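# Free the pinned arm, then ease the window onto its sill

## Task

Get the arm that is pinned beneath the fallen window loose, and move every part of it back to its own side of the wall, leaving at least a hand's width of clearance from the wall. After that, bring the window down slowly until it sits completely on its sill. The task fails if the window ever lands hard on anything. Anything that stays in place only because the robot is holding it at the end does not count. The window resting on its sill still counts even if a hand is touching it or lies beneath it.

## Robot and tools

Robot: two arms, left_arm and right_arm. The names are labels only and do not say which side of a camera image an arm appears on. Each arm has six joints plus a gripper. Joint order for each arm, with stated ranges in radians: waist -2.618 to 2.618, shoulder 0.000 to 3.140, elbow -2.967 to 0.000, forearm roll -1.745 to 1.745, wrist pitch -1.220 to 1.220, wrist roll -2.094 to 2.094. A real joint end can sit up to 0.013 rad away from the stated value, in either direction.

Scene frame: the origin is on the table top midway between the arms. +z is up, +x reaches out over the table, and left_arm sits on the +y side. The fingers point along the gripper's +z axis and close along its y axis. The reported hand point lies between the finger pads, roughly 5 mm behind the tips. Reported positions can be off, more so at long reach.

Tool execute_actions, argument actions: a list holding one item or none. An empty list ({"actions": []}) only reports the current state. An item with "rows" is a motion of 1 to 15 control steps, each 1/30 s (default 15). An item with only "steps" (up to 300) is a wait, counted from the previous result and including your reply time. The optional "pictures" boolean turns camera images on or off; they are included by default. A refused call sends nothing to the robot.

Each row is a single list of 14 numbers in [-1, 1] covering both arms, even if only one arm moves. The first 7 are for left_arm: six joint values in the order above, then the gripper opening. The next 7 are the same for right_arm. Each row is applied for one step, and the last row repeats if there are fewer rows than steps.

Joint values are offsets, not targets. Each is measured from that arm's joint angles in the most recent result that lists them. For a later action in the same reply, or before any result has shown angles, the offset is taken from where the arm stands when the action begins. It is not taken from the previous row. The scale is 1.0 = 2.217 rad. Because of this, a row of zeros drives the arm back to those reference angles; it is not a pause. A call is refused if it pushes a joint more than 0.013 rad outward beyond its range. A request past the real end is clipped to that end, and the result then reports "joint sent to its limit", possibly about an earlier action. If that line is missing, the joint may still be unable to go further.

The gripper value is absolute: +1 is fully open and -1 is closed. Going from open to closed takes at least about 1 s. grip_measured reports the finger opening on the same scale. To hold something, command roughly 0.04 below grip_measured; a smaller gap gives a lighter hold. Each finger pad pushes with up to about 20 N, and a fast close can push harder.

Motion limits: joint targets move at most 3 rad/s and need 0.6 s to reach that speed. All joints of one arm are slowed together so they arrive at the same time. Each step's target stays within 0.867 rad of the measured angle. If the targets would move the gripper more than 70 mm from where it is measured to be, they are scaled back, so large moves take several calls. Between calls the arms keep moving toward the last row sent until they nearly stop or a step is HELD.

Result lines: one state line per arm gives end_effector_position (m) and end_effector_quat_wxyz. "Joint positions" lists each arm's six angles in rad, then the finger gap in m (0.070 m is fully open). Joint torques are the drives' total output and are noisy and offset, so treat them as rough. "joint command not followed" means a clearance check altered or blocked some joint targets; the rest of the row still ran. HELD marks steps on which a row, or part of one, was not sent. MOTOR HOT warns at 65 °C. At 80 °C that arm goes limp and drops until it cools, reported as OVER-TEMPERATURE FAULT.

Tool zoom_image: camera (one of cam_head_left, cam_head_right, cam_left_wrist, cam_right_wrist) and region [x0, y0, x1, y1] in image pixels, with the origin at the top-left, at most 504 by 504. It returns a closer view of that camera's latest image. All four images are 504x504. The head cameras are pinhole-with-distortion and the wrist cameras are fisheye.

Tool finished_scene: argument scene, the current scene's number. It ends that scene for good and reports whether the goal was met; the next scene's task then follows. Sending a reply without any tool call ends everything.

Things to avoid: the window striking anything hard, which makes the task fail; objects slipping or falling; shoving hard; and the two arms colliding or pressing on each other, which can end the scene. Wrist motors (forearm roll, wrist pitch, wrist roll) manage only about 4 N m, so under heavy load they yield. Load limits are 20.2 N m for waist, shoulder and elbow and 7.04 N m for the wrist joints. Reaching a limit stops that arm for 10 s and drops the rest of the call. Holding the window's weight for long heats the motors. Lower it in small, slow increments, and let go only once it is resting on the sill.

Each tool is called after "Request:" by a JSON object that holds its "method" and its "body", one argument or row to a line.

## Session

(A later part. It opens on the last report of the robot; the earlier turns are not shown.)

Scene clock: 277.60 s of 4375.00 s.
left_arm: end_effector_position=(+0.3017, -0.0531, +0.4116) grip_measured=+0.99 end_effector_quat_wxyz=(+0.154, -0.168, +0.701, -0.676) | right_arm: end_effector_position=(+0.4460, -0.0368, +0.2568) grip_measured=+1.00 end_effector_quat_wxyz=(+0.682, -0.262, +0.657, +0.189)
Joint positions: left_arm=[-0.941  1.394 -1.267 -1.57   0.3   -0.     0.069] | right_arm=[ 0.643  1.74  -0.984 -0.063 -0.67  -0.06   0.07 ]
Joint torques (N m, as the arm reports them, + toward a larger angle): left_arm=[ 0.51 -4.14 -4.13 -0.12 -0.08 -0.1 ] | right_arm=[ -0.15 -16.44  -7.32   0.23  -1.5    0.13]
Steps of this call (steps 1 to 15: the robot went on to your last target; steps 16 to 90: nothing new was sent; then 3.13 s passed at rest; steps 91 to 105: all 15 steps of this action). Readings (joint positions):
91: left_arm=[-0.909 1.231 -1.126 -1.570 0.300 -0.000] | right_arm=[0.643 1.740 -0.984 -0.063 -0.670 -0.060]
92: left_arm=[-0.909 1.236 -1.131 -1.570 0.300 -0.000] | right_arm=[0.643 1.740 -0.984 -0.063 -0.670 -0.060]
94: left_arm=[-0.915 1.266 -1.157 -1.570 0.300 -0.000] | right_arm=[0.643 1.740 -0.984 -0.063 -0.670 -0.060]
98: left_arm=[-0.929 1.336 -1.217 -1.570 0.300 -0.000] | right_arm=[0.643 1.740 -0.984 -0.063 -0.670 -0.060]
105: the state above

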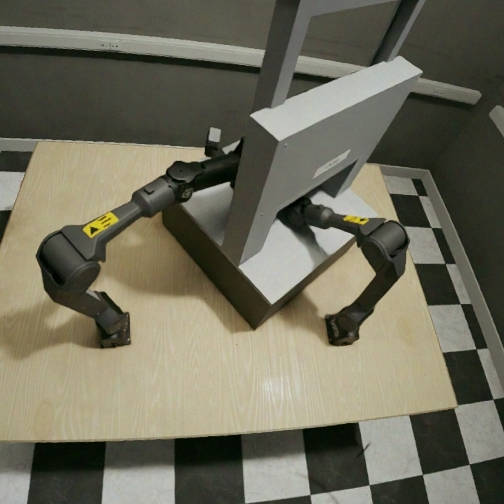

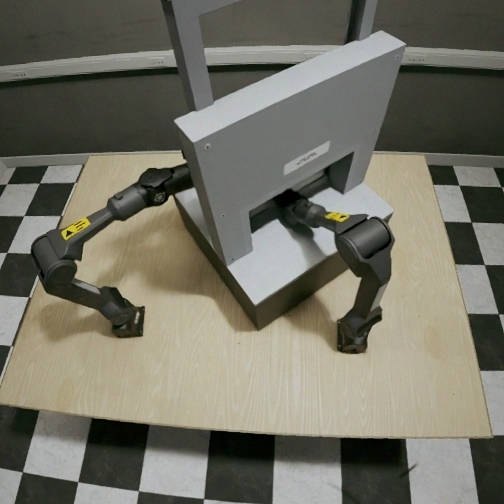

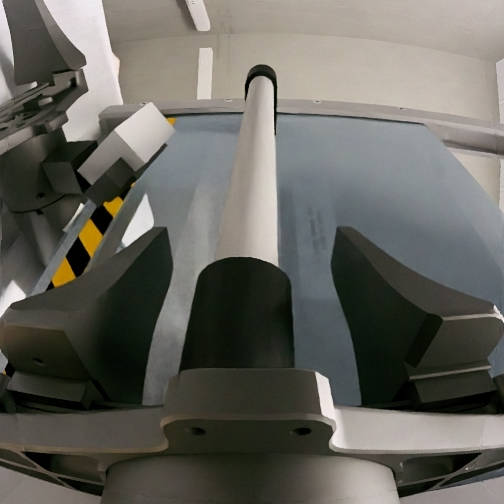

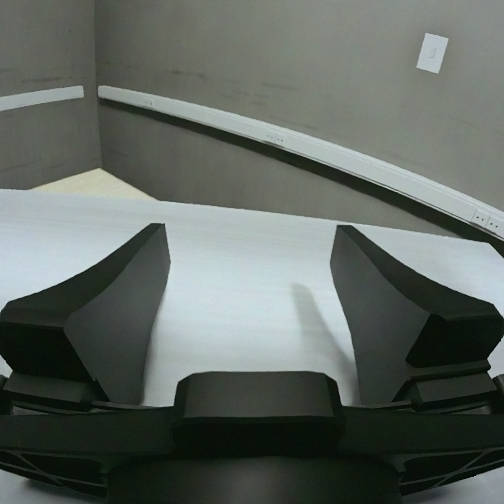

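Request:
{"method": "execute_actions", "body": {
  "actions": [
    {"rows": [[0,0.0001,-0.0026,0,0,0,1,0,0,0,0,0,0,1],[0,0.0003,-0.0053,0,0,0,1,0,0,0,0,0,0,1],[0,0.0004,-0.0079,0,0,0,1,0,0,0,0,0,0,1],[0,0.0005,-0.0106,0,0,0,1,0,0,0,0,0,0,1],[0,0.0007,-0.0132,0,0,0,1,0,0,0,0,0,0,1],[0,0.0008,-0.0158,0,0,0,1,0,0,0,0,0,0,1],[0,0.0009,-0.0185,0,0,0,1,0,0,0,0,0,0,1],[0,0.0011,-0.0211,0,0,0,1,0,0,0,0,0,0,1],[0,0.0012,-0.0238,0,0,0,1,0,0,0,0,0,0,1],[0,0.0013,-0.0264,0,0,0,1,0,0,0,0,0,0,1],[0,0.0015,-0.029,0,0,0,1,0,0,0,0,0,0,1],[0,0.0016,-0.0317,0,0,0,1,0,0,0,0,0,0,1],[0,0.0017,-0.0343,0,0,0,1,0,0,0,0,0,0,1],[0,0.0019,-0.037,0,0,0,1,0,0,0,0,0,0,1],[0,0.002,-0.0396,0,0,0,1,0,0,0,0,0,0,1]], "steps": 15}
  ],
  "pictures": false
}}

Request:
{"method": "execute_actions", "body": {
  "actions": [
    {"steps": 15}
  ]
}}

Scene clock: 303.00 s of 4375.00 s.
left_arm: end_effector_position=(+0.3024, -0.0540, +0.4425) grip_measured=+0.99 end_effector_quat_wxyz=(+0.167, -0.155, +0.681, -0.696) | right_arm: end_effector_position=(+0.4458, -0.0369, +0.2625) grip_measured=+1.00 end_effector_quat_wxyz=(+0.686, -0.260, +0.652, +0.190)
Joint positions: left_arm=[-0.941  1.402 -1.343 -1.568  0.301  0.     0.07 ] | right_arm=[ 0.643  1.734 -0.989 -0.063 -0.673 -0.06   0.07 ]
Joint torques (N m, as the arm reports them, + toward a larger angle): left_arm=[  1.06  -6.41 -11.38  -0.73  -0.3    0.07] | right_arm=[ -0.12 -10.21  -4.32   0.22  -0.81   0.13]
Steps of this call (steps 1 to 15: the robot went on to your last target; steps 16 to 90: nothing new was sent; then 21.90 s passed at rest; steps 91 to 105: all 15 steps of this action). Readings (joint positions):
91: left_arm=[-0.941 1.392 -1.267 -1.570 0.300 0.000] | right_arm=[0.643 1.740 -0.984 -0.063 -0.670 -0.060]
92: left_arm=[-0.941 1.393 -1.271 -1.570 0.300 0.000] | right_arm=[0.643 1.740 -0.984 -0.063 -0.670 -0.060]
94: left_arm=[-0.941 1.394 -1.286 -1.570 0.300 0.000] | right_arm=[0.643 1.740 -0.984 -0.063 -0.670 -0.060]
98: left_arm=[-0.941 1.395 -1.311 -1.570 0.300 0.000] | right_arm=[0.643 1.740 -0.984 -0.063 -0.670 -0.060]
105: the state above

Scene clock: 303.50 s of 4375.00 s.
left_arm: end_effector_position=(+0.3019, -0.0532, +0.4488) grip_measured=+0.99 end_effector_quat_wxyz=(+0.169, -0.153, +0.676, -0.701) | right_arm: end_effector_position=(+0.4460, -0.0368, +0.2576) grip_measured=+1.00 end_effector_quat_wxyz=(+0.682, -0.262, +0.656, +0.189)
Joint positions: left_arm=[-0.941  1.401 -1.355 -1.57   0.3    0.     0.07 ] | right_arm=[ 0.643  1.739 -0.985 -0.063 -0.67  -0.06   0.07 ]
Joint torques (N m, as the arm reports them, + toward a larger angle): left_arm=[  0.93  -9.39 -10.79  -1.01  -0.23   0.01] | right_arm=[-0.13 -9.32 -2.67  0.22 -0.63  0.13]
Steps of this call (steps 1 to 15: the robot went on to your last target). Readings (joint positions):
1: left_arm=[-0.941 1.402 -1.349 -1.568 0.301 0.000] | right_arm=[0.643 1.734 -0.989 -0.063 -0.673 -0.060]
2: left_arm=[-0.941 1.402 -1.352 -1.568 0.301 0.000] | right_arm=[0.643 1.734 -0.989 -0.063 -0.673 -0.060]
4: left_arm=[-0.941 1.402 -1.353 -1.568 0.301 0.000] | right_arm=[0.643 1.734 -0.989 -0.063 -0.673 -0.060]
8: left_arm=[-0.941 1.402 -1.353 -1.568 0.301 0.000] | right_arm=[0.643 1.736 -0.987 -0.063 -0.671 -0.060]
15: the state above

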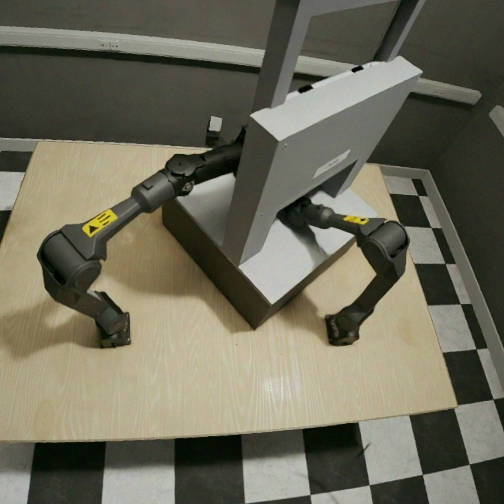

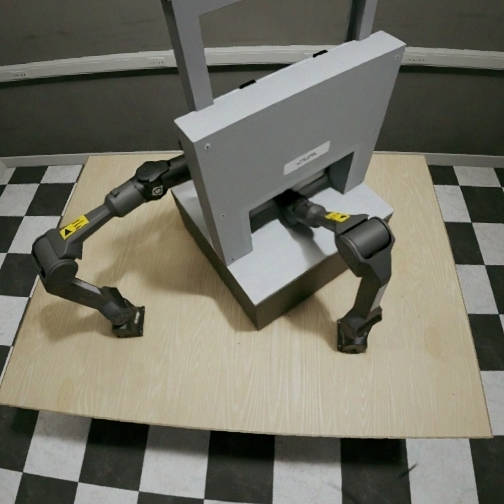

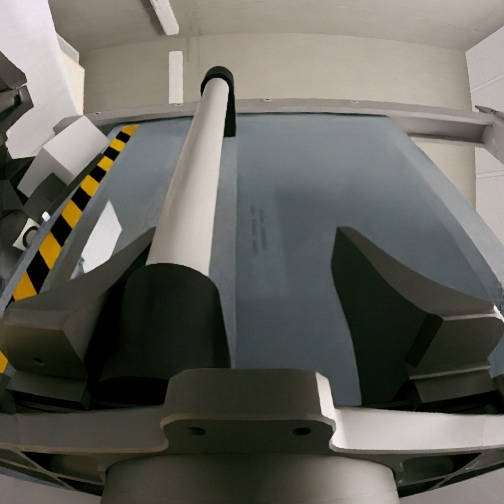

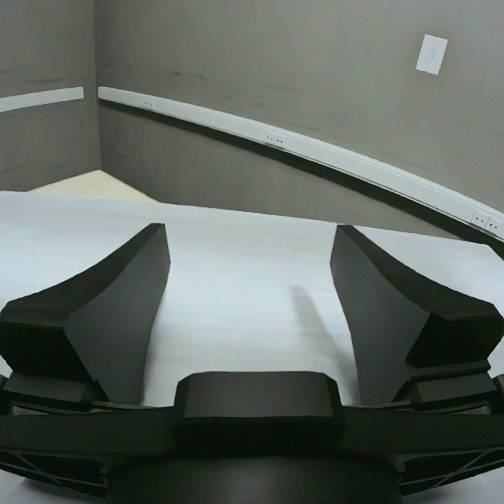

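Request:
{"method": "execute_actions", "body": {
  "actions": [
    {"rows": [[0,0.0007,-0.004,0,0,0,1,0,0,0,0,0,0,1],[0,0.0014,-0.0081,0,0,0,1,0,0,0,0,0,0,1],[0,0.0021,-0.0121,0,0,0,1,0,0,0,0,0,0,1],[0,0.0027,-0.0161,0,0,0,1,0,0,0,0,0,0,1],[0,0.0034,-0.0201,0,0,0,1,0,0,0,0,0,0,1],[0,0.0041,-0.0242,0,0,0,1,0,0,0,0,0,0,1],[0,0.0048,-0.0282,0,0,0,1,0,0,0,0,0,0,1],[0,0.0055,-0.0322,0,0,0,1,0,0,0,0,0,0,1],[0,0.0062,-0.0362,0,0,0,1,0,0,0,0,0,0,1],[0,0.0069,-0.0403,0,0,0,1,0,0,0,0,0,0,1],[0,0.0076,-0.0443,0,0,0,1,0,0,0,0,0,0,1],[0,0.0082,-0.0483,0,0,0,1,0,0,0,0,0,0,1],[0,0.0089,-0.0523,0,0,0,1,0,0,0,0,0,0,1],[0,0.0096,-0.0564,0,0,0,1,0,0,0,0,0,0,1],[0,0.0103,-0.0604,0,0,0,1,0,0,0,0,0,0,1]], "steps": 15}
  ],
  "pictures": false
}}

Request:
{"method": "execute_actions", "body": {
  "actions": [
    {"steps": 12}
  ],
  "pictures": false
}}

Scene clock: 313.83 s of 4375.00 s.
left_arm: end_effector_position=(+0.2996, -0.0518, +0.4995) grip_measured=+0.99 end_effector_quat_wxyz=(-0.187, +0.132, -0.641, +0.733) | right_arm: end_effector_position=(+0.4460, -0.0368, +0.2569) grip_measured=+1.00 end_effector_quat_wxyz=(+0.682, -0.262, +0.657, +0.189)
Joint positions: left_arm=[-0.941  1.418 -1.482 -1.57   0.303 -0.001  0.07 ] | right_arm=[ 0.643  1.74  -0.984 -0.063 -0.67  -0.06   0.07 ]
Joint torques (N m, as the arm reports them, + toward a larger angle): left_arm=[ 0.48 -2.8  -9.53 -1.06 -0.47  0.1 ] | right_arm=[ -0.15 -10.86  -3.59   0.22  -0.71   0.12]
Steps of this call (steps 1 to 15: the robot went on to your last target; steps 16 to 90: nothing new was sent; then 6.83 s passed at rest; steps 91 to 105: all 15 steps of this action). Readings (joint positions):
91: left_arm=[-0.941 1.398 -1.356 -1.570 0.300 -0.000] | right_arm=[0.643 1.740 -0.984 -0.063 -0.670 -0.060]
92: left_arm=[-0.941 1.400 -1.361 -1.570 0.300 -0.000] | right_arm=[0.643 1.740 -0.984 -0.063 -0.670 -0.060]
94: left_arm=[-0.941 1.401 -1.382 -1.570 0.301 -0.000] | right_arm=[0.643 1.740 -0.984 -0.063 -0.670 -0.060]
98: left_arm=[-0.941 1.407 -1.421 -1.570 0.302 -0.000] | right_arm=[0.643 1.740 -0.984 -0.063 -0.670 -0.060]
105: the state above

Scene clock: 314.23 s of 4375.00 s.
left_arm: end_effector_position=(+0.2999, -0.0520, +0.5019) grip_measured=+0.99 end_effector_quat_wxyz=(-0.188, +0.132, -0.639, +0.734) | right_arm: end_effector_position=(+0.4459, -0.0368, +0.2572) grip_measured=+1.00 end_effector_quat_wxyz=(+0.682, -0.262, +0.656, +0.189)
Joint positions: left_arm=[-0.941  1.421 -1.49  -1.57   0.302 -0.001  0.07 ] | right_arm=[ 0.643  1.739 -0.984 -0.063 -0.67  -0.06   0.07 ]
Joint torques (N m, as the arm reports them, + toward a larger angle): left_arm=[ 0.65 -0.29 -7.14 -0.69 -0.96  0.29] | right_arm=[ -0.12 -10.95  -4.16   0.22  -0.76   0.13]
Steps of this call (steps 1 to 12: the robot went on to your last target). Readings (joint positions):
1: left_arm=[-0.941 1.419 -1.490 -1.570 0.303 -0.001] | right_arm=[0.643 1.740 -0.984 -0.063 -0.670 -0.060]
2: left_arm=[-0.941 1.420 -1.493 -1.570 0.302 -0.001] | right_arm=[0.643 1.740 -0.984 -0.063 -0.670 -0.060]
4: left_arm=[-0.941 1.420 -1.493 -1.570 0.302 -0.001] | right_arm=[0.643 1.739 -0.984 -0.063 -0.670 -0.060]
8: left_arm=[-0.941 1.420 -1.491 -1.570 0.302 -0.001] | right_arm=[0.643 1.739 -0.984 -0.063 -0.670 -0.060]
12: the state above

Request:
{"method": "execute_actions", "body": {
  "actions": [
    {"rows": [[0,0.0015,-0.0047,0,0,0,1,0,0,0,0,0,0,1],[0,0.0029,-0.0094,0,0,0,1,0,0,0,0,0,0,1],[0,0.0044,-0.0142,0,0,0,1,0,0,0,0,0,0,1],[0,0.0059,-0.0189,0,0,0,1,0,0,0,0,0,0,1],[0,0.0074,-0.0236,0,0,0,1,0,0,0,0,0,0,1],[0,0.0088,-0.0283,0,0,0,1,0,0,0,0,0,0,1],[0,0.0103,-0.033,0,0,0,1,0,0,0,0,0,0,1],[0,0.0118,-0.0378,0,0,0,1,0,0,0,0,0,0,1],[0,0.0133,-0.0425,0,0,0,1,0,0,0,0,0,0,1],[0,0.0147,-0.0472,0,0,0,1,0,0,0,0,0,0,1],[0,0.0162,-0.0519,0,0,0,1,0,0,0,0,0,0,1],[0,0.0177,-0.0566,0,0,0,1,0,0,0,0,0,0,1],[0,0.0192,-0.0614,0,0,0,1,0,0,0,0,0,0,1],[0,0.0206,-0.0661,0,0,0,1,0,0,0,0,0,0,1],[0,0.0221,-0.0708,0,0,0,1,0,0,0,0,0,0,1]], "steps": 15}
  ],
  "pictures": false
}}

Request:
{"method": "execute_actions", "body": {
  "actions": [
    {"steps": 15}
  ]
}}

Scene clock: 324.40 s of 4375.00 s.
left_arm: end_effector_position=(+0.2985, -0.0501, +0.5515) grip_measured=+0.99 end_effector_quat_wxyz=(-0.207, +0.111, -0.601, +0.764) | right_arm: end_effector_position=(+0.4460, -0.0368, +0.2576) grip_measured=+1.00 end_effector_quat_wxyz=(+0.682, -0.262, +0.656, +0.189)
Joint positions: left_arm=[-0.941  1.459 -1.639 -1.571  0.302  0.     0.07 ] | right_arm=[ 0.643  1.739 -0.985 -0.063 -0.67  -0.06   0.07 ]
Joint torques (N m, as the arm reports them, + toward a larger angle): left_arm=[ 2.67  6.83 -5.66 -0.45 -2.32  0.29] | right_arm=[ -0.15 -10.58  -3.51   0.23  -0.83   0.13]
Steps of this call (steps 1 to 15: the robot went on to your last target; steps 16 to 90: nothing new was sent; then 6.67 s passed at rest; steps 91 to 105: all 15 steps of this action). Readings (joint positions):
91: left_arm=[-0.941 1.422 -1.489 -1.570 0.300 0.000] | right_arm=[0.643 1.739 -0.985 -0.063 -0.670 -0.060]
92: left_arm=[-0.941 1.423 -1.492 -1.569 0.301 0.000] | right_arm=[0.643 1.739 -0.985 -0.063 -0.670 -0.060]
94: left_arm=[-0.941 1.427 -1.515 -1.568 0.302 0.000] | right_arm=[0.643 1.739 -0.985 -0.063 -0.670 -0.060]
98: left_arm=[-0.941 1.438 -1.565 -1.568 0.302 0.000] | right_arm=[0.643 1.739 -0.985 -0.063 -0.670 -0.060]
105: the state above

Scene clock: 324.90 s of 4375.00 s.
left_arm: end_effector_position=(+0.2985, -0.0502, +0.5539) grip_measured=+0.99 end_effector_quat_wxyz=(-0.207, +0.111, -0.599, +0.766) | right_arm: end_effector_position=(+0.4460, -0.0368, +0.2576) grip_measured=+1.00 end_effector_quat_wxyz=(+0.682, -0.262, +0.656, +0.189)
Joint positions: left_arm=[-0.941  1.462 -1.648 -1.572  0.302 -0.001  0.07 ] | right_arm=[ 0.643  1.739 -0.985 -0.063 -0.67  -0.06   0.07 ]
Joint torques (N m, as the arm reports them, + toward a larger angle): left_arm=[ 2.3   6.79 -2.75  0.11 -2.31  0.24] | right_arm=[ -0.11 -10.41  -2.8    0.22  -0.77   0.13]
Steps of this call (steps 1 to 15: the robot went on to your last target). Readings (joint positions):
1: left_arm=[-0.941 1.461 -1.648 -1.571 0.302 0.000] | right_arm=[0.643 1.739 -0.985 -0.063 -0.670 -0.060]
2: left_arm=[-0.941 1.462 -1.652 -1.571 0.302 -0.000] | right_arm=[0.643 1.739 -0.985 -0.063 -0.670 -0.060]
4: left_arm=[-0.941 1.462 -1.651 -1.572 0.302 -0.000] | right_arm=[0.643 1.739 -0.985 -0.063 -0.670 -0.060]
8: left_arm=[-0.941 1.462 -1.650 -1.572 0.302 -0.001] | right_arm=[0.643 1.739 -0.985 -0.063 -0.670 -0.060]
15: the state above
All arms were judged still, so your last target was given up. Only a new action makes them travel on or press farther. Fingers that are still opening or closing keep moving.

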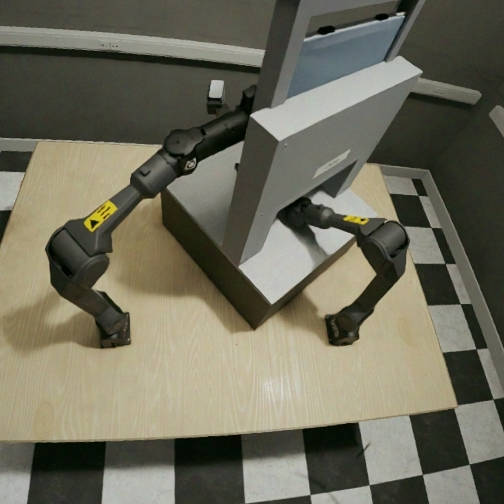

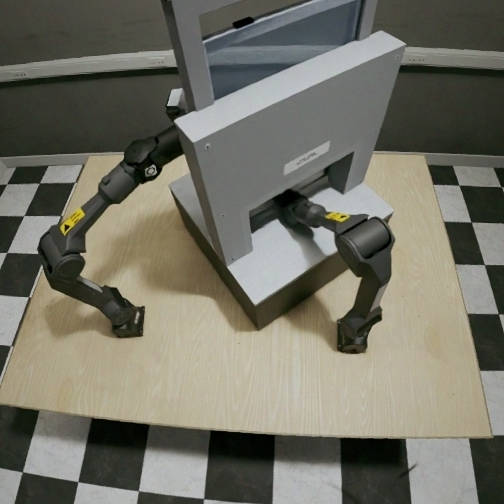

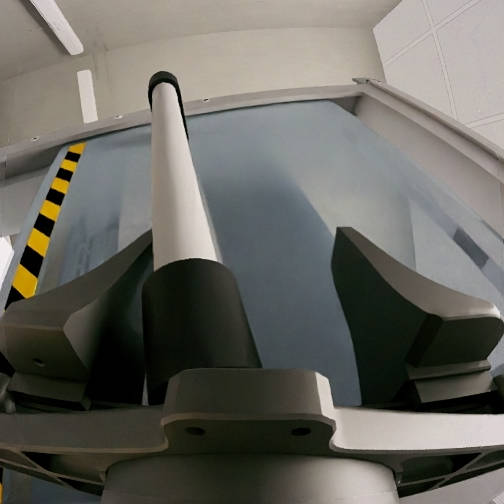

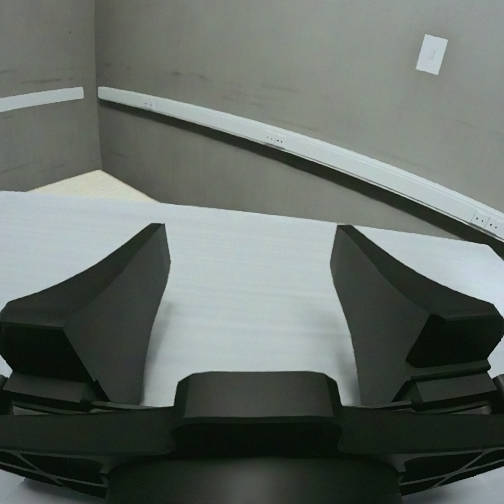

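Request:
{"method": "execute_actions", "body": {
  "actions": [
    {"rows": [[0,0,0,0,0,0,1,0,-0.1452,0.1628,0,-0.0161,0,1]], "steps": 15}
  ],
  "pictures": false
}}

Request:
{"method": "execute_actions", "body": {
  "actions": [
    {"steps": 15}
  ]
}}

Scene clock: 343.53 s of 4375.00 s.
left_arm: end_effector_position=(+0.2982, -0.0501, +0.5539) grip_measured=+0.99 end_effector_quat_wxyz=(-0.207, +0.110, -0.599, +0.765) | right_arm: end_effector_position=(+0.3676, -0.0913, +0.2622) grip_measured=+1.00 end_effector_quat_wxyz=(+0.681, -0.262, +0.657, +0.190)
Joint positions: left_arm=[-0.941  1.461 -1.647 -1.57   0.302 -0.001  0.07 ] | right_arm=[ 0.643  1.418 -0.627 -0.063 -0.705 -0.06   0.07 ]
Joint torques (N m, as the arm reports them, + toward a larger angle): left_arm=[ 2.09  5.56 -6.02 -0.47 -1.71  0.27] | right_arm=[-0.16 -4.82 -3.91  0.23 -0.87  0.13]
Steps of this call (steps 1 to 90: nothing new was sent; then 15.13 s passed at rest; steps 91 to 105: all 15 steps of this action). Readings (joint positions):
91: left_arm=[-0.941 1.461 -1.647 -1.570 0.302 -0.001] | right_arm=[0.643 1.738 -0.983 -0.063 -0.670 -0.060]
92: left_arm=[-0.941 1.460 -1.646 -1.570 0.301 -0.001] | right_arm=[0.643 1.734 -0.977 -0.063 -0.670 -0.060]
94: left_arm=[-0.941 1.460 -1.645 -1.570 0.301 -0.001] | right_arm=[0.643 1.708 -0.946 -0.063 -0.671 -0.060]
98: left_arm=[-0.941 1.460 -1.645 -1.570 0.301 -0.001] | right_arm=[0.643 1.591 -0.817 -0.063 -0.686 -0.060]
105: the state above

Scene clock: 344.03 s of 4375.00 s.
left_arm: end_effector_position=(+0.2981, -0.0500, +0.5543) grip_measured=+0.99 end_effector_quat_wxyz=(-0.207, +0.110, -0.599, +0.766) | right_arm: end_effector_position=(+0.3671, -0.0916, +0.2616) grip_measured=+1.00 end_effector_quat_wxyz=(+0.681, -0.262, +0.657, +0.190)
Joint positions: left_arm=[-0.941  1.461 -1.648 -1.572  0.302 -0.001  0.07 ] | right_arm=[ 0.643  1.417 -0.624 -0.063 -0.706 -0.06   0.07 ]
Joint torques (N m, as the arm reports them, + toward a larger angle): left_arm=[ 2.36  5.13 -5.94 -0.53 -1.75  0.34] | right_arm=[-0.11 -5.56 -4.23  0.23 -0.93  0.12]
Steps of this call (steps 1 to 15: the robot went on to your last target). Readings (joint positions):
1: left_arm=[-0.941 1.461 -1.647 -1.570 0.302 -0.001] | right_arm=[0.643 1.415 -0.622 -0.063 -0.706 -0.060]
2: left_arm=[-0.941 1.461 -1.647 -1.571 0.302 -0.001] | right_arm=[0.643 1.415 -0.622 -0.063 -0.706 -0.060]
4: left_arm=[-0.941 1.461 -1.647 -1.571 0.302 -0.001] | right_arm=[0.643 1.416 -0.622 -0.063 -0.706 -0.060]
8: left_arm=[-0.941 1.461 -1.648 -1.571 0.302 -0.001] | right_arm=[0.643 1.417 -0.623 -0.063 -0.706 -0.060]
15: the state above
All arms were judged still, so your last target was given up. Only a new action makes them travel on or press farther. Fingers that are still opening or closing keep moving.

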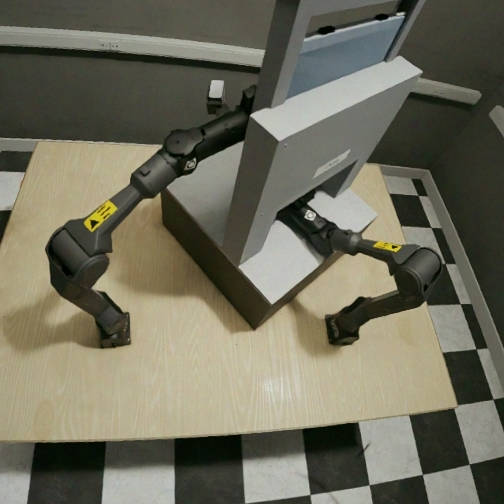

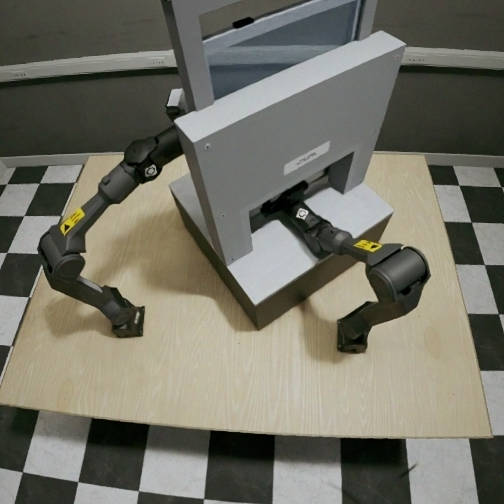

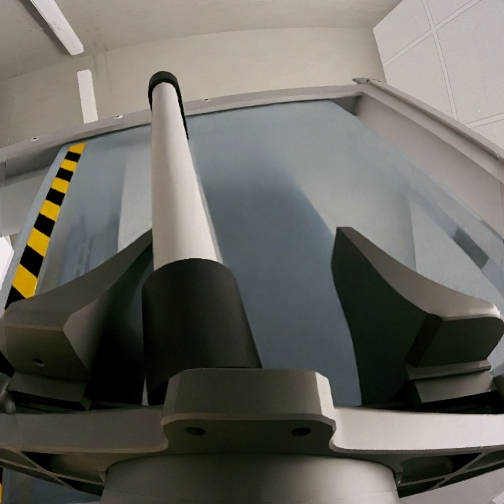

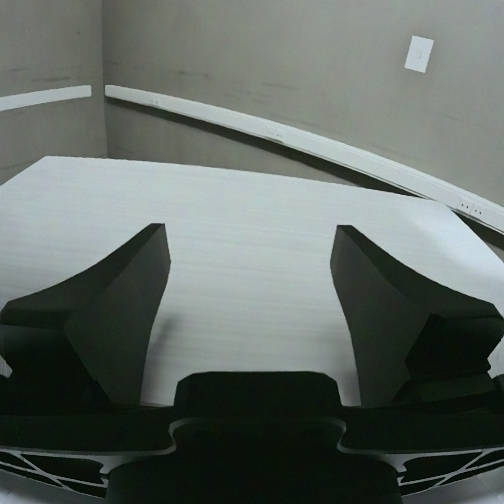

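Request:
{"method": "execute_actions", "body": {
  "actions": [
    {"rows": [[0,0,0,0,0,0,1,0,-0.008,0.0056,0,0.0024,0,1],[0,0,0,0,0,0,1,0,-0.016,0.0112,0,0.0048,0,1],[0,0,0,0,0,0,1,0,-0.024,0.0167,0,0.0072,0,1],[0,0,0,0,0,0,1,0,-0.0319,0.0223,0,0.0096,0,1],[0,0,0,0,0,0,1,0,-0.0399,0.0279,0,0.012,0,1],[0,0,0,0,0,0,1,0,-0.0479,0.0335,0,0.0145,0,1],[0,0,0,0,0,0,1,0,-0.0559,0.039,0,0.0169,0,1],[0,0,0,0,0,0,1,0,-0.0639,0.0446,0,0.0193,0,1],[0,0,0,0,0,0,1,0,-0.0719,0.0502,0,0.0217,0,1],[0,0,0,0,0,0,1,0,-0.0798,0.0558,0,0.0241,0,1],[0,0,0,0,0,0,1,0,-0.0878,0.0613,0,0.0265,0,1],[0,0,0,0,0,0,1,0,-0.0958,0.0669,0,0.0289,0,1]], "steps": 15}
  ]
}}

Scene clock: 354.60 s of 4375.00 s.
left_arm: end_effector_position=(+0.2982, -0.0499, +0.5544) grip_measured=+0.99 end_effector_quat_wxyz=(-0.207, +0.110, -0.599, +0.766) | right_arm: end_effector_position=(+0.3254, -0.1218, +0.2679) grip_measured=+1.00 end_effector_quat_wxyz=(+0.681, -0.262, +0.657, +0.188)
Joint positions: left_arm=[-0.941  1.461 -1.648 -1.572  0.302 -0.001  0.07 ] | right_arm=[ 0.643  1.202 -0.474 -0.063 -0.641 -0.06   0.07 ]
Joint torques (N m, as the arm reports them, + toward a larger angle): left_arm=[ 2.52  4.84 -5.86 -0.42 -2.09  0.43] | right_arm=[-0.15 -2.15 -3.72  0.23 -0.71  0.13]
Steps of this call (steps 1 to 90: nothing new was sent; then 7.07 s passed at rest; steps 91 to 105: all 15 steps of this action). Readings (joint positions):
91: left_arm=[-0.941 1.461 -1.648 -1.572 0.302 -0.001] | right_arm=[0.643 1.417 -0.624 -0.063 -0.706 -0.060]
92: left_arm=[-0.941 1.461 -1.648 -1.572 0.302 -0.001] | right_arm=[0.643 1.411 -0.621 -0.063 -0.705 -0.060]
94: left_arm=[-0.941 1.461 -1.648 -1.572 0.302 -0.001] | right_arm=[0.643 1.382 -0.600 -0.063 -0.696 -0.060]
98: left_arm=[-0.941 1.461 -1.648 -1.572 0.302 -0.001] | right_arm=[0.643 1.305 -0.546 -0.063 -0.672 -0.060]
105: the state above

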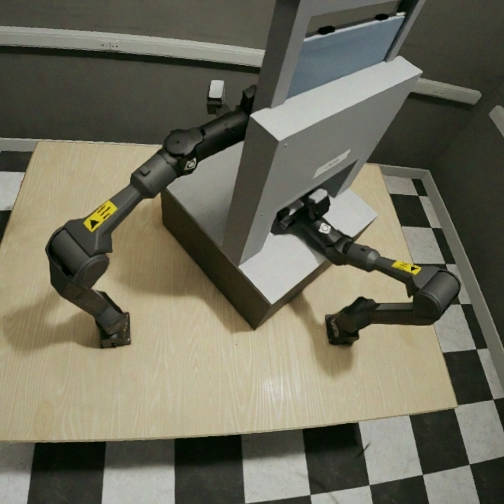

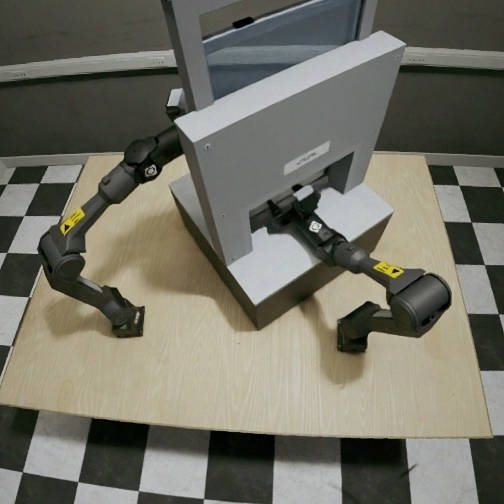

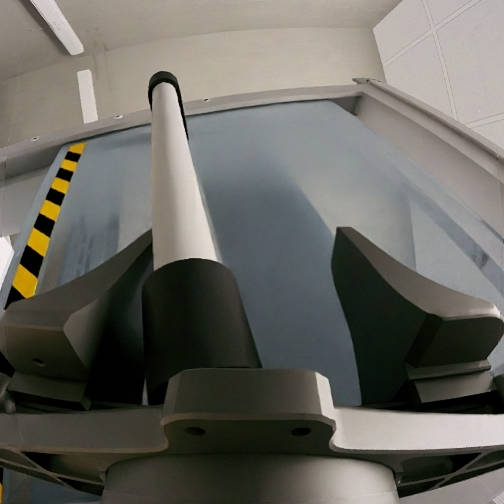

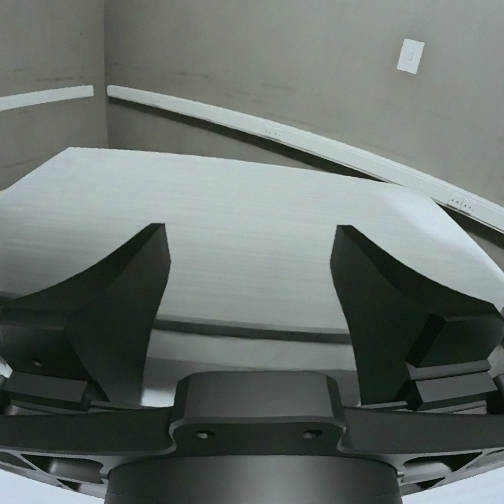

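Request:
{"method": "execute_actions", "body": {
  "actions": [
    {"rows": [[0,0,0,0,0,0,1,0,-0.2868,0.1182,0,0.1687,0,1]], "steps": 15}
  ],
  "pictures": false
}}

Request:
{"method": "execute_actions", "body": {
  "actions": [
    {"steps": 20}
  ],
  "pictures": false
}}

Scene clock: 358.77 s of 4375.00 s.
left_arm: end_effector_position=(+0.2982, -0.0500, +0.5544) grip_measured=+0.99 end_effector_quat_wxyz=(-0.207, +0.110, -0.599, +0.766) | right_arm: end_effector_position=(+0.2468, -0.1814, +0.2698) grip_measured=+1.00 end_effector_quat_wxyz=(+0.684, -0.259, +0.657, +0.180)
Joint positions: left_arm=[-0.941  1.461 -1.648 -1.572  0.302 -0.001  0.07 ] | right_arm=[ 0.643  0.685 -0.262 -0.063 -0.338 -0.06   0.07 ]
Joint torques (N m, as the arm reports them, + toward a larger angle): left_arm=[ 1.87  4.82 -5.45 -0.25 -1.97  0.27] | right_arm=[-0.12  1.87 -3.69  0.21 -0.75  0.13]
Steps of this call (steps 1 to 15: the robot went on to your last target; steps 16 to 90: nothing new was sent; then 0.67 s passed at rest; steps 91 to 105: all 15 steps of this action). Readings (joint positions):
91: left_arm=[-0.941 1.461 -1.648 -1.572 0.302 -0.001] | right_arm=[0.643 1.204 -0.475 -0.063 -0.641 -0.060]
92: left_arm=[-0.941 1.461 -1.648 -1.572 0.302 -0.001] | right_arm=[0.643 1.199 -0.475 -0.063 -0.639 -0.060]
94: left_arm=[-0.941 1.461 -1.648 -1.572 0.302 -0.001] | right_arm=[0.643 1.169 -0.463 -0.063 -0.621 -0.060]
98: left_arm=[-0.941 1.461 -1.648 -1.572 0.302 -0.001] | right_arm=[0.643 1.039 -0.408 -0.063 -0.544 -0.060]
105: the state above

Scene clock: 359.43 s of 4375.00 s.
left_arm: end_effector_position=(+0.2982, -0.0500, +0.5544) grip_measured=+0.99 end_effector_quat_wxyz=(-0.207, +0.110, -0.599, +0.766) | right_arm: end_effector_position=(+0.2313, -0.1935, +0.2616) grip_measured=+1.00 end_effector_quat_wxyz=(+0.684, -0.259, +0.659, +0.178)
Joint positions: left_arm=[-0.941  1.461 -1.648 -1.572  0.302 -0.001  0.07 ] | right_arm=[ 0.643  0.566 -0.212 -0.063 -0.267 -0.06   0.07 ]
Joint torques (N m, as the arm reports them, + toward a larger angle): left_arm=[ 2.03  4.79 -5.45 -0.25 -1.94  0.36] | right_arm=[-0.15  1.63 -4.39  0.21 -0.95  0.13]
Steps of this call (steps 1 to 20: the robot went on to your last target). Readings (joint positions):
1: left_arm=[-0.941 1.461 -1.648 -1.572 0.302 -0.001] | right_arm=[0.643 0.651 -0.248 -0.063 -0.318 -0.060]
2: left_arm=[-0.941 1.461 -1.648 -1.572 0.302 -0.001] | right_arm=[0.643 0.623 -0.236 -0.063 -0.301 -0.060]
4: left_arm=[-0.941 1.461 -1.648 -1.572 0.302 -0.001] | right_arm=[0.643 0.583 -0.219 -0.063 -0.278 -0.060]
8: left_arm=[-0.941 1.461 -1.648 -1.572 0.302 -0.001] | right_arm=[0.643 0.565 -0.212 -0.063 -0.267 -0.060]
20: the state above

Request:
{"method": "execute_actions", "body": {
  "actions": [
    {"rows": [[0,0,0,0,0,0,1,-0.5607,0,0,0,0,0,1]], "steps": 15}
  ],
  "pictures": false
}}

Request:
{"method": "execute_actions", "body": {
  "actions": [
    {"steps": 35}
  ]
}}

Scene clock: 363.43 s of 4375.00 s.
left_arm: end_effector_position=(+0.2982, -0.0500, +0.5544) grip_measured=+0.99 end_effector_quat_wxyz=(-0.207, +0.110, -0.599, +0.766) | right_arm: end_effector_position=(+0.2775, -0.3130, +0.2620) grip_measured=+1.00 end_effector_quat_wxyz=(+0.707, -0.082, +0.702, -0.002)
Joint positions: left_arm=[-0.941  1.461 -1.648 -1.572  0.302 -0.001  0.07 ] | right_arm=[ 0.128  0.566 -0.212 -0.063 -0.267 -0.06   0.07 ]
Joint torques (N m, as the arm reports them, + toward a larger angle): left_arm=[ 2.57  4.64 -5.44 -0.25 -1.91  0.42] | right_arm=[-0.2   0.24 -4.87  0.17 -0.91  0.12]
Steps of this call (steps 1 to 15: the robot went on to your last target; steps 16 to 90: nothing new was sent; then 0.50 s passed at rest; steps 91 to 105: all 15 steps of this action). Readings (joint positions):
91: left_arm=[-0.941 1.461 -1.648 -1.572 0.302 -0.001] | right_arm=[0.642 0.566 -0.212 -0.063 -0.267 -0.060]
92: left_arm=[-0.941 1.461 -1.648 -1.572 0.302 -0.001] | right_arm=[0.636 0.566 -0.212 -0.063 -0.267 -0.060]
94: left_arm=[-0.941 1.461 -1.648 -1.572 0.302 -0.001] | right_arm=[0.606 0.566 -0.212 -0.063 -0.267 -0.060]
98: left_arm=[-0.941 1.461 -1.648 -1.572 0.302 -0.001] | right_arm=[0.476 0.566 -0.212 -0.063 -0.267 -0.060]
105: the state above

Scene clock: 364.60 s of 4375.00 s.
left_arm: end_effector_position=(+0.2982, -0.0500, +0.5544) grip_measured=+0.99 end_effector_quat_wxyz=(-0.207, +0.110, -0.599, +0.766) | right_arm: end_effector_position=(+0.2327, -0.4867, +0.2620) grip_measured=+1.00 end_effector_quat_wxyz=(+0.660, +0.173, +0.686, -0.254)
Joint positions: left_arm=[-0.941  1.461 -1.648 -1.572  0.302 -0.001  0.07 ] | right_arm=[-0.6    0.566 -0.212 -0.063 -0.267 -0.06   0.07 ]
Joint torques (N m, as the arm reports them, + toward a larger angle): left_arm=[ 2.39  4.63 -5.46 -0.25 -2.    0.27] | right_arm=[ 1.    0.28 -3.48  0.16 -0.76  0.13]
Steps of this call (steps 1 to 35: the robot went on to your last target). Readings (joint positions):
1: left_arm=[-0.941 1.461 -1.648 -1.572 0.302 -0.001] | right_arm=[0.078 0.566 -0.212 -0.063 -0.267 -0.060]
2: left_arm=[-0.941 1.461 -1.648 -1.572 0.302 -0.001] | right_arm=[0.029 0.566 -0.212 -0.063 -0.267 -0.060]
4: left_arm=[-0.941 1.461 -1.648 -1.572 0.302 -0.001] | right_arm=[-0.071 0.566 -0.212 -0.063 -0.267 -0.060]
8: left_arm=[-0.941 1.461 -1.648 -1.572 0.302 -0.001] | right_arm=[-0.270 0.566 -0.212 -0.063 -0.267 -0.060]
35: the state above

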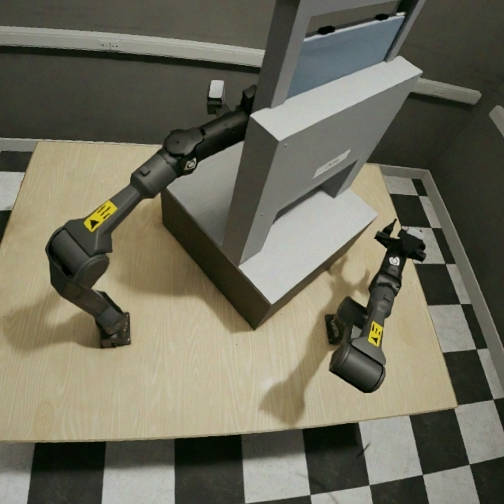

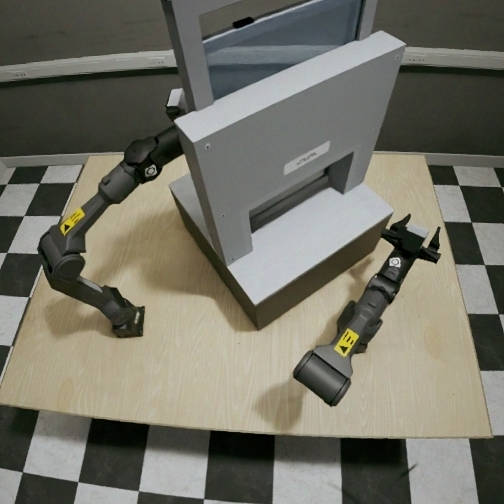

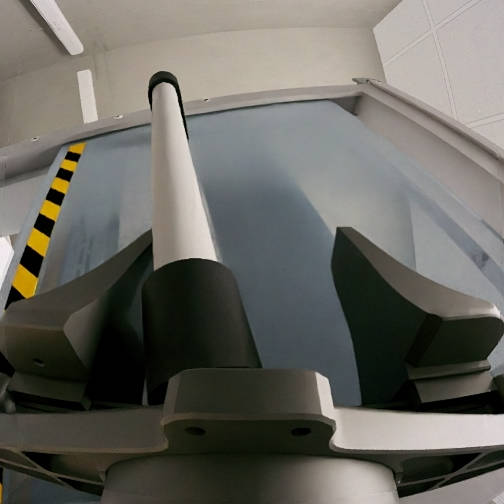

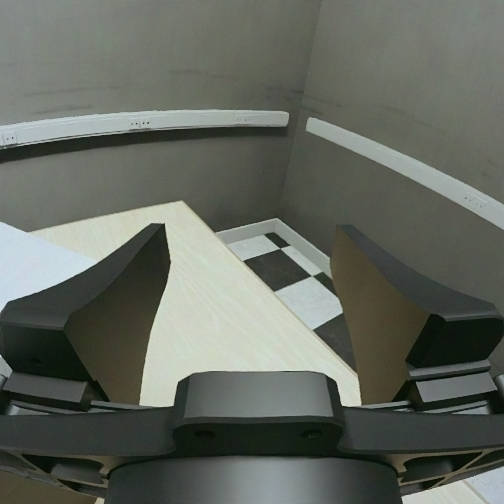

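Request:
{"method": "execute_actions", "body": {
  "actions": [
    {"rows": [[0,-0.0011,0.0048,0,0,0,1,0,0,0,0,0,0,1],[0,-0.0022,0.0096,0,0,0,1,0,0,0,0,0,0,1],[0,-0.0034,0.0144,0,0,0,1,0,0,0,0,0,0,1],[0,-0.0045,0.0191,0,0,0,1,0,0,0,0,0,0,1],[0,-0.0056,0.0239,0,0,0,1,0,0,0,0,0,0,1],[0,-0.0067,0.0287,0,0,0,1,0,0,0,0,0,0,1],[0,-0.0078,0.0335,0,0,0,1,0,0,0,0,0,0,1],[0,-0.009,0.0383,0,0,0,1,0,0,0,0,0,0,1],[0,-0.0101,0.0431,0,0,0,1,0,0,0,0,0,0,1],[0,-0.0112,0.0479,0,0,0,1,0,0,0,0,0,0,1],[0,-0.0123,0.0527,0,0,0,1,0,0,0,0,0,0,1],[0,-0.0134,0.0574,0,0,0,1,0,0,0,0,0,0,1],[0,-0.0146,0.0622,0,0,0,1,0,0,0,0,0,0,1],[0,-0.0157,0.067,0,0,0,1,0,0,0,0,0,0,1],[0,-0.0168,0.0718,0,0,0,1,0,0,0,0,0,0,1]], "steps": 15}
  ],
  "pictures": false
}}

Request:
{"method": "execute_actions", "body": {
  "actions": [
    {"steps": 12}
  ],
  "pictures": false
}}

Scene clock: 380.53 s of 4375.00 s.
left_arm: end_effector_position=(+0.3013, -0.0531, +0.5024) grip_measured=+0.99 end_effector_quat_wxyz=(-0.188, +0.132, -0.638, +0.735) | right_arm: end_effector_position=(+0.2326, -0.4867, +0.2616) grip_measured=+1.00 end_effector_quat_wxyz=(+0.659, +0.173, +0.686, -0.254)
Joint positions: left_arm=[-0.941  1.427 -1.497 -1.572  0.301 -0.001  0.069] | right_arm=[-0.6    0.566 -0.212 -0.063 -0.267 -0.06   0.07 ]
Joint torques (N m, as the arm reports them, + toward a larger angle): left_arm=[ 2.3   4.51 -5.13 -0.14 -1.64  0.29] | right_arm=[ 1.01  0.24 -4.07  0.06 -0.71  0.13]
Steps of this call (steps 1 to 15: the robot went on to your last target; steps 16 to 90: nothing new was sent; then 12.43 s passed at rest; steps 91 to 105: all 15 steps of this action). Readings (joint positions):
91: left_arm=[-0.941 1.461 -1.647 -1.572 0.302 -0.001] | right_arm=[-0.600 0.566 -0.212 -0.063 -0.267 -0.060]
92: left_arm=[-0.941 1.460 -1.644 -1.572 0.302 -0.001] | right_arm=[-0.600 0.566 -0.212 -0.063 -0.267 -0.060]
94: left_arm=[-0.941 1.454 -1.620 -1.572 0.301 -0.001] | right_arm=[-0.600 0.566 -0.212 -0.063 -0.267 -0.060]
98: left_arm=[-0.941 1.443 -1.574 -1.572 0.301 -0.001] | right_arm=[-0.600 0.566 -0.212 -0.063 -0.267 -0.060]
105: the state above

Scene clock: 380.93 s of 4375.00 s.
left_arm: end_effector_position=(+0.3013, -0.0532, +0.4989) grip_measured=+0.99 end_effector_quat_wxyz=(-0.186, +0.133, -0.641, +0.733) | right_arm: end_effector_position=(+0.2326, -0.4867, +0.2616) grip_measured=+1.00 end_effector_quat_wxyz=(+0.659, +0.173, +0.686, -0.254)
Joint positions: left_arm=[-0.941  1.425 -1.488 -1.571  0.301 -0.001  0.069] | right_arm=[-0.6    0.566 -0.212 -0.063 -0.267 -0.06   0.07 ]
Joint torques (N m, as the arm reports them, + toward a larger angle): left_arm=[ 2.5   3.32 -7.64 -0.42 -1.54  0.34] | right_arm=[ 1.02  0.25 -4.59  0.06 -0.77  0.12]
Steps of this call (steps 1 to 12: the robot went on to your last target). Readings (joint positions):
1: left_arm=[-0.941 1.425 -1.488 -1.572 0.301 -0.001] | right_arm=[-0.600 0.566 -0.212 -0.063 -0.267 -0.060]
2: left_arm=[-0.941 1.425 -1.483 -1.571 0.301 -0.001] | right_arm=[-0.600 0.566 -0.212 -0.063 -0.267 -0.060]
4: left_arm=[-0.941 1.425 -1.484 -1.571 0.301 -0.001] | right_arm=[-0.600 0.566 -0.212 -0.063 -0.267 -0.060]
8: left_arm=[-0.941 1.425 -1.486 -1.571 0.301 -0.001] | right_arm=[-0.600 0.566 -0.212 -0.063 -0.267 -0.060]
12: the state above

Request:
{"method": "execute_actions", "body": {
  "actions": [
    {"rows": [[0,-0.0008,0.004,0,0,0,1,0,0,0,0,0,0,1],[0,-0.0016,0.008,0,0,0,1,0,0,0,0,0,0,1],[0,-0.0024,0.012,0,0,0,1,0,0,0,0,0,0,1],[0,-0.0032,0.016,0,0,0,1,0,0,0,0,0,0,1],[0,-0.004,0.02,0,0,0,1,0,0,0,0,0,0,1],[0,-0.0048,0.024,0,0,0,1,0,0,0,0,0,0,1],[0,-0.0056,0.028,0,0,0,1,0,0,0,0,0,0,1],[0,-0.0064,0.0321,0,0,0,1,0,0,0,0,0,0,1],[0,-0.0072,0.0361,0,0,0,1,0,0,0,0,0,0,1],[0,-0.008,0.0401,0,0,0,1,0,0,0,0,0,0,1],[0,-0.0088,0.0441,0,0,0,1,0,0,0,0,0,0,1],[0,-0.0096,0.0481,0,0,0,1,0,0,0,0,0,0,1],[0,-0.0104,0.0521,0,0,0,1,0,0,0,0,0,0,1],[0,-0.0112,0.0561,0,0,0,1,0,0,0,0,0,0,1],[0,-0.012,0.0601,0,0,0,1,0,0,0,0,0,0,1]], "steps": 15}
  ],
  "pictures": false
}}

Request:
{"method": "execute_actions", "body": {
  "actions": [
    {"steps": 12}
  ],
  "pictures": false
}}

Scene clock: 389.27 s of 4375.00 s.
left_arm: end_effector_position=(+0.3041, -0.0535, +0.4488) grip_measured=+0.99 end_effector_quat_wxyz=(+0.170, -0.155, +0.676, -0.700) | right_arm: end_effector_position=(+0.2327, -0.4867, +0.2620) grip_measured=+1.00 end_effector_quat_wxyz=(+0.660, +0.173, +0.686, -0.254)
Joint positions: left_arm=[-0.939  1.405 -1.359 -1.57   0.297 -0.     0.07 ] | right_arm=[-0.6    0.566 -0.212 -0.063 -0.267 -0.06   0.07 ]
Joint torques (N m, as the arm reports them, + toward a larger angle): left_arm=[ 1.19 -6.95 -8.5  -0.59 -0.22  0.26] | right_arm=[ 0.97  0.22 -4.13  0.07 -0.83  0.13]
Steps of this call (steps 1 to 15: the robot went on to your last target; steps 16 to 90: nothing new was sent; then 4.83 s passed at rest; steps 91 to 105: all 15 steps of this action). Readings (joint positions):
91: left_arm=[-0.941 1.424 -1.488 -1.572 0.302 -0.001] | right_arm=[-0.600 0.566 -0.212 -0.063 -0.267 -0.060]
92: left_arm=[-0.941 1.423 -1.485 -1.572 0.301 -0.001] | right_arm=[-0.600 0.566 -0.212 -0.063 -0.267 -0.060]
94: left_arm=[-0.941 1.420 -1.464 -1.573 0.301 -0.001] | right_arm=[-0.600 0.566 -0.212 -0.063 -0.267 -0.060]
98: left_arm=[-0.941 1.414 -1.423 -1.573 0.301 -0.001] | right_arm=[-0.600 0.566 -0.212 -0.063 -0.267 -0.060]
105: the state above

Scene clock: 389.67 s of 4375.00 s.
left_arm: end_effector_position=(+0.3028, -0.0528, +0.4483) grip_measured=+0.99 end_effector_quat_wxyz=(+0.169, -0.155, +0.676, -0.700) | right_arm: end_effector_position=(+0.2327, -0.4867, +0.2620) grip_measured=+1.00 end_effector_quat_wxyz=(+0.660, +0.173, +0.686, -0.254)
Joint positions: left_arm=[-0.939  1.401 -1.354 -1.57   0.299 -0.     0.07 ] | right_arm=[-0.6    0.566 -0.212 -0.063 -0.267 -0.06   0.07 ]
Joint torques (N m, as the arm reports them, + toward a larger angle): left_arm=[ -0.44  -9.31 -10.41  -0.92   0.49   0.1 ] | right_arm=[ 1.03  0.24 -3.58  0.06 -0.77  0.13]
Steps of this call (steps 1 to 12: the robot went on to your last target). Readings (joint positions):
1: left_arm=[-0.939 1.405 -1.352 -1.570 0.297 -0.000] | right_arm=[-0.600 0.566 -0.212 -0.063 -0.267 -0.060]
2: left_arm=[-0.939 1.405 -1.350 -1.570 0.297 -0.000] | right_arm=[-0.600 0.566 -0.212 -0.063 -0.267 -0.060]
4: left_arm=[-0.939 1.405 -1.350 -1.570 0.297 -0.000] | right_arm=[-0.600 0.566 -0.212 -0.063 -0.267 -0.060]
8: left_arm=[-0.939 1.404 -1.352 -1.570 0.297 -0.000] | right_arm=[-0.600 0.566 -0.212 -0.063 -0.267 -0.060]
12: the state above

Request:
{"method": "execute_actions", "body": {
  "actions": [
    {"rows": [[-0.0009,-0.0003,0.0034,0,0,0,1,0,0,0,0,0,0,1],[-0.0009,-0.0006,0.0068,0,0,0,1,0,0,0,0,0,0,1],[-0.0009,-0.0008,0.0102,0,0,0,1,0,0,0,0,0,0,1],[-0.0009,-0.0011,0.0137,0,0,0,1,0,0,0,0,0,0,1],[-0.0009,-0.0014,0.0171,0,0,0,1,0,0,0,0,0,0,1],[-0.0009,-0.0017,0.0205,0,0,0,1,0,0,0,0,0,0,1],[-0.0009,-0.002,0.0239,0,0,0,1,0,0,0,0,0,0,1],[-0.0009,-0.0022,0.0273,0,0,0,1,0,0,0,0,0,0,1],[-0.0009,-0.0025,0.0307,0,0,0,1,0,0,0,0,0,0,1],[-0.0009,-0.0028,0.0341,0,0,0,1,0,0,0,0,0,0,1],[-0.0009,-0.0031,0.0375,0,0,0,1,0,0,0,0,0,0,1],[-0.0009,-0.0034,0.041,0,0,0,1,0,0,0,0,0,0,1],[-0.0009,-0.0036,0.0444,0,0,0,1,0,0,0,0,0,0,1],[-0.0009,-0.0039,0.0478,0,0,0,1,0,0,0,0,0,0,1],[-0.0009,-0.0042,0.0512,0,0,0,1,0,0,0,0,0,0,1]], "steps": 15}
  ],
  "pictures": false
}}

Request:
{"method": "execute_actions", "body": {
  "actions": [
    {"steps": 12}
  ]
}}

Scene clock: 398.13 s of 4375.00 s.
left_arm: end_effector_position=(+0.3003, -0.0537, +0.4023) grip_measured=+0.99 end_effector_quat_wxyz=(+0.149, -0.171, +0.706, -0.671) | right_arm: end_effector_position=(+0.2326, -0.4867, +0.2616) grip_measured=+1.00 end_effector_quat_wxyz=(+0.659, +0.173, +0.686, -0.254)
Joint positions: left_arm=[-0.943  1.393 -1.246 -1.571  0.301 -0.001  0.07 ] | right_arm=[-0.6    0.566 -0.212 -0.063 -0.267 -0.06   0.07 ]
Joint torques (N m, as the arm reports them, + toward a larger angle): left_arm=[ 0.73 -8.01 -8.12 -0.36  0.02 -0.07] | right_arm=[ 0.99  0.26 -4.09  0.06 -0.71  0.13]
Steps of this call (steps 1 to 15: the robot went on to your last target; steps 16 to 90: nothing new was sent; then 4.97 s passed at rest; steps 91 to 105: all 15 steps of this action). Readings (joint positions):
91: left_arm=[-0.941 1.398 -1.354 -1.571 0.302 -0.001] | right_arm=[-0.600 0.566 -0.212 -0.063 -0.267 -0.060]
92: left_arm=[-0.942 1.398 -1.351 -1.572 0.302 -0.001] | right_arm=[-0.600 0.566 -0.212 -0.063 -0.267 -0.060]
94: left_arm=[-0.943 1.398 -1.334 -1.572 0.302 -0.001] | right_arm=[-0.600 0.566 -0.212 -0.063 -0.267 -0.060]
98: left_arm=[-0.943 1.398 -1.299 -1.572 0.301 -0.001] | right_arm=[-0.600 0.566 -0.212 -0.063 -0.267 -0.060]
105: the state above

Scene clock: 398.53 s of 4375.00 s.
left_arm: end_effector_position=(+0.3004, -0.0534, +0.3995) grip_measured=+0.99 end_effector_quat_wxyz=(+0.148, -0.172, +0.708, -0.668) | right_arm: end_effector_position=(+0.2326, -0.4867, +0.2616) grip_measured=+1.00 end_effector_quat_wxyz=(+0.659, +0.173, +0.686, -0.254)
Joint positions: left_arm=[-0.943  1.392 -1.239 -1.57   0.301 -0.001  0.07 ] | right_arm=[-0.6    0.566 -0.212 -0.063 -0.267 -0.06   0.07 ]
Joint torques (N m, as the arm reports them, + toward a larger angle): left_arm=[ 2.29 -8.41 -9.9  -0.51 -0.43  0.04] | right_arm=[ 0.96  0.2  -4.58  0.06 -0.77  0.13]
Steps of this call (steps 1 to 12: the robot went on to your last target). Readings (joint positions):
1: left_arm=[-0.943 1.392 -1.240 -1.571 0.301 -0.001] | right_arm=[-0.600 0.566 -0.212 -0.063 -0.267 -0.060]
2: left_arm=[-0.943 1.392 -1.237 -1.570 0.301 -0.001] | right_arm=[-0.600 0.566 -0.212 -0.063 -0.267 -0.060]
4: left_arm=[-0.943 1.392 -1.237 -1.570 0.301 -0.001] | right_arm=[-0.600 0.566 -0.212 -0.063 -0.267 -0.060]
8: left_arm=[-0.943 1.392 -1.238 -1.570 0.301 -0.001] | right_arm=[-0.600 0.566 -0.212 -0.063 -0.267 -0.060]
12: the state above

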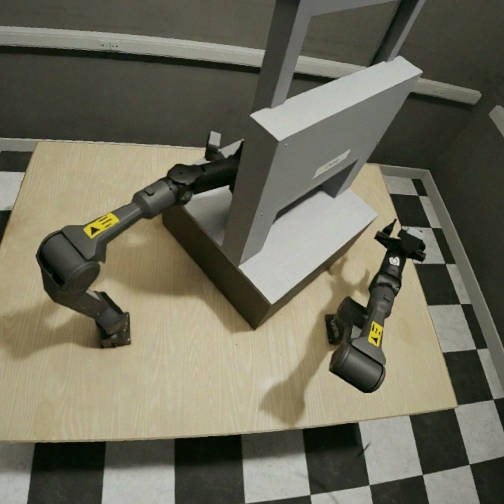

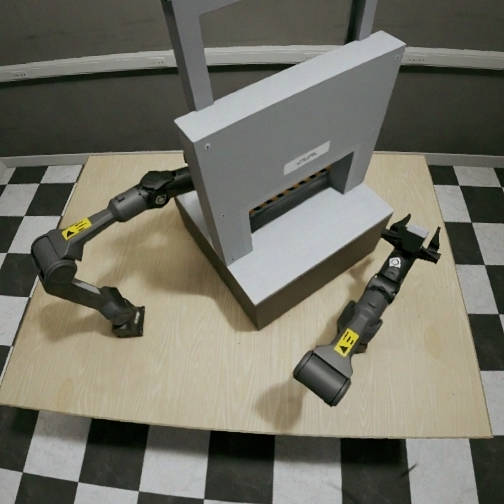

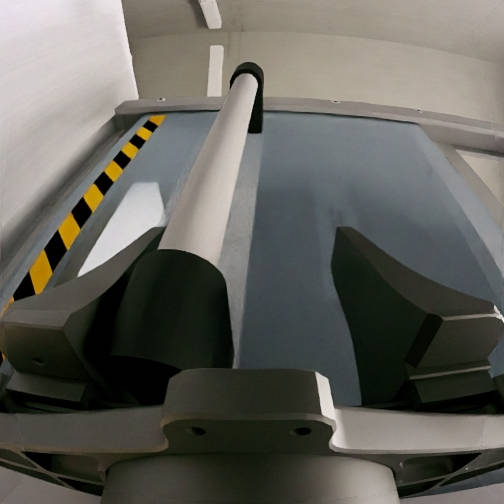

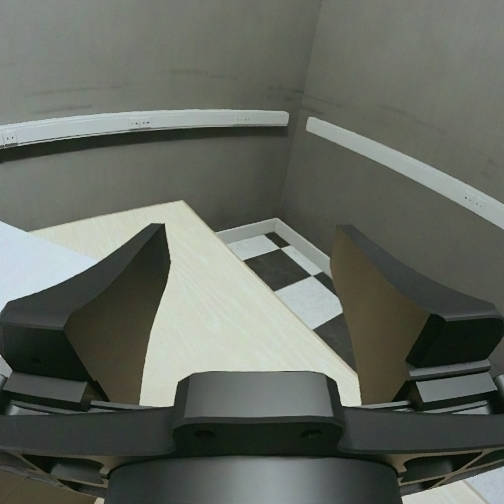

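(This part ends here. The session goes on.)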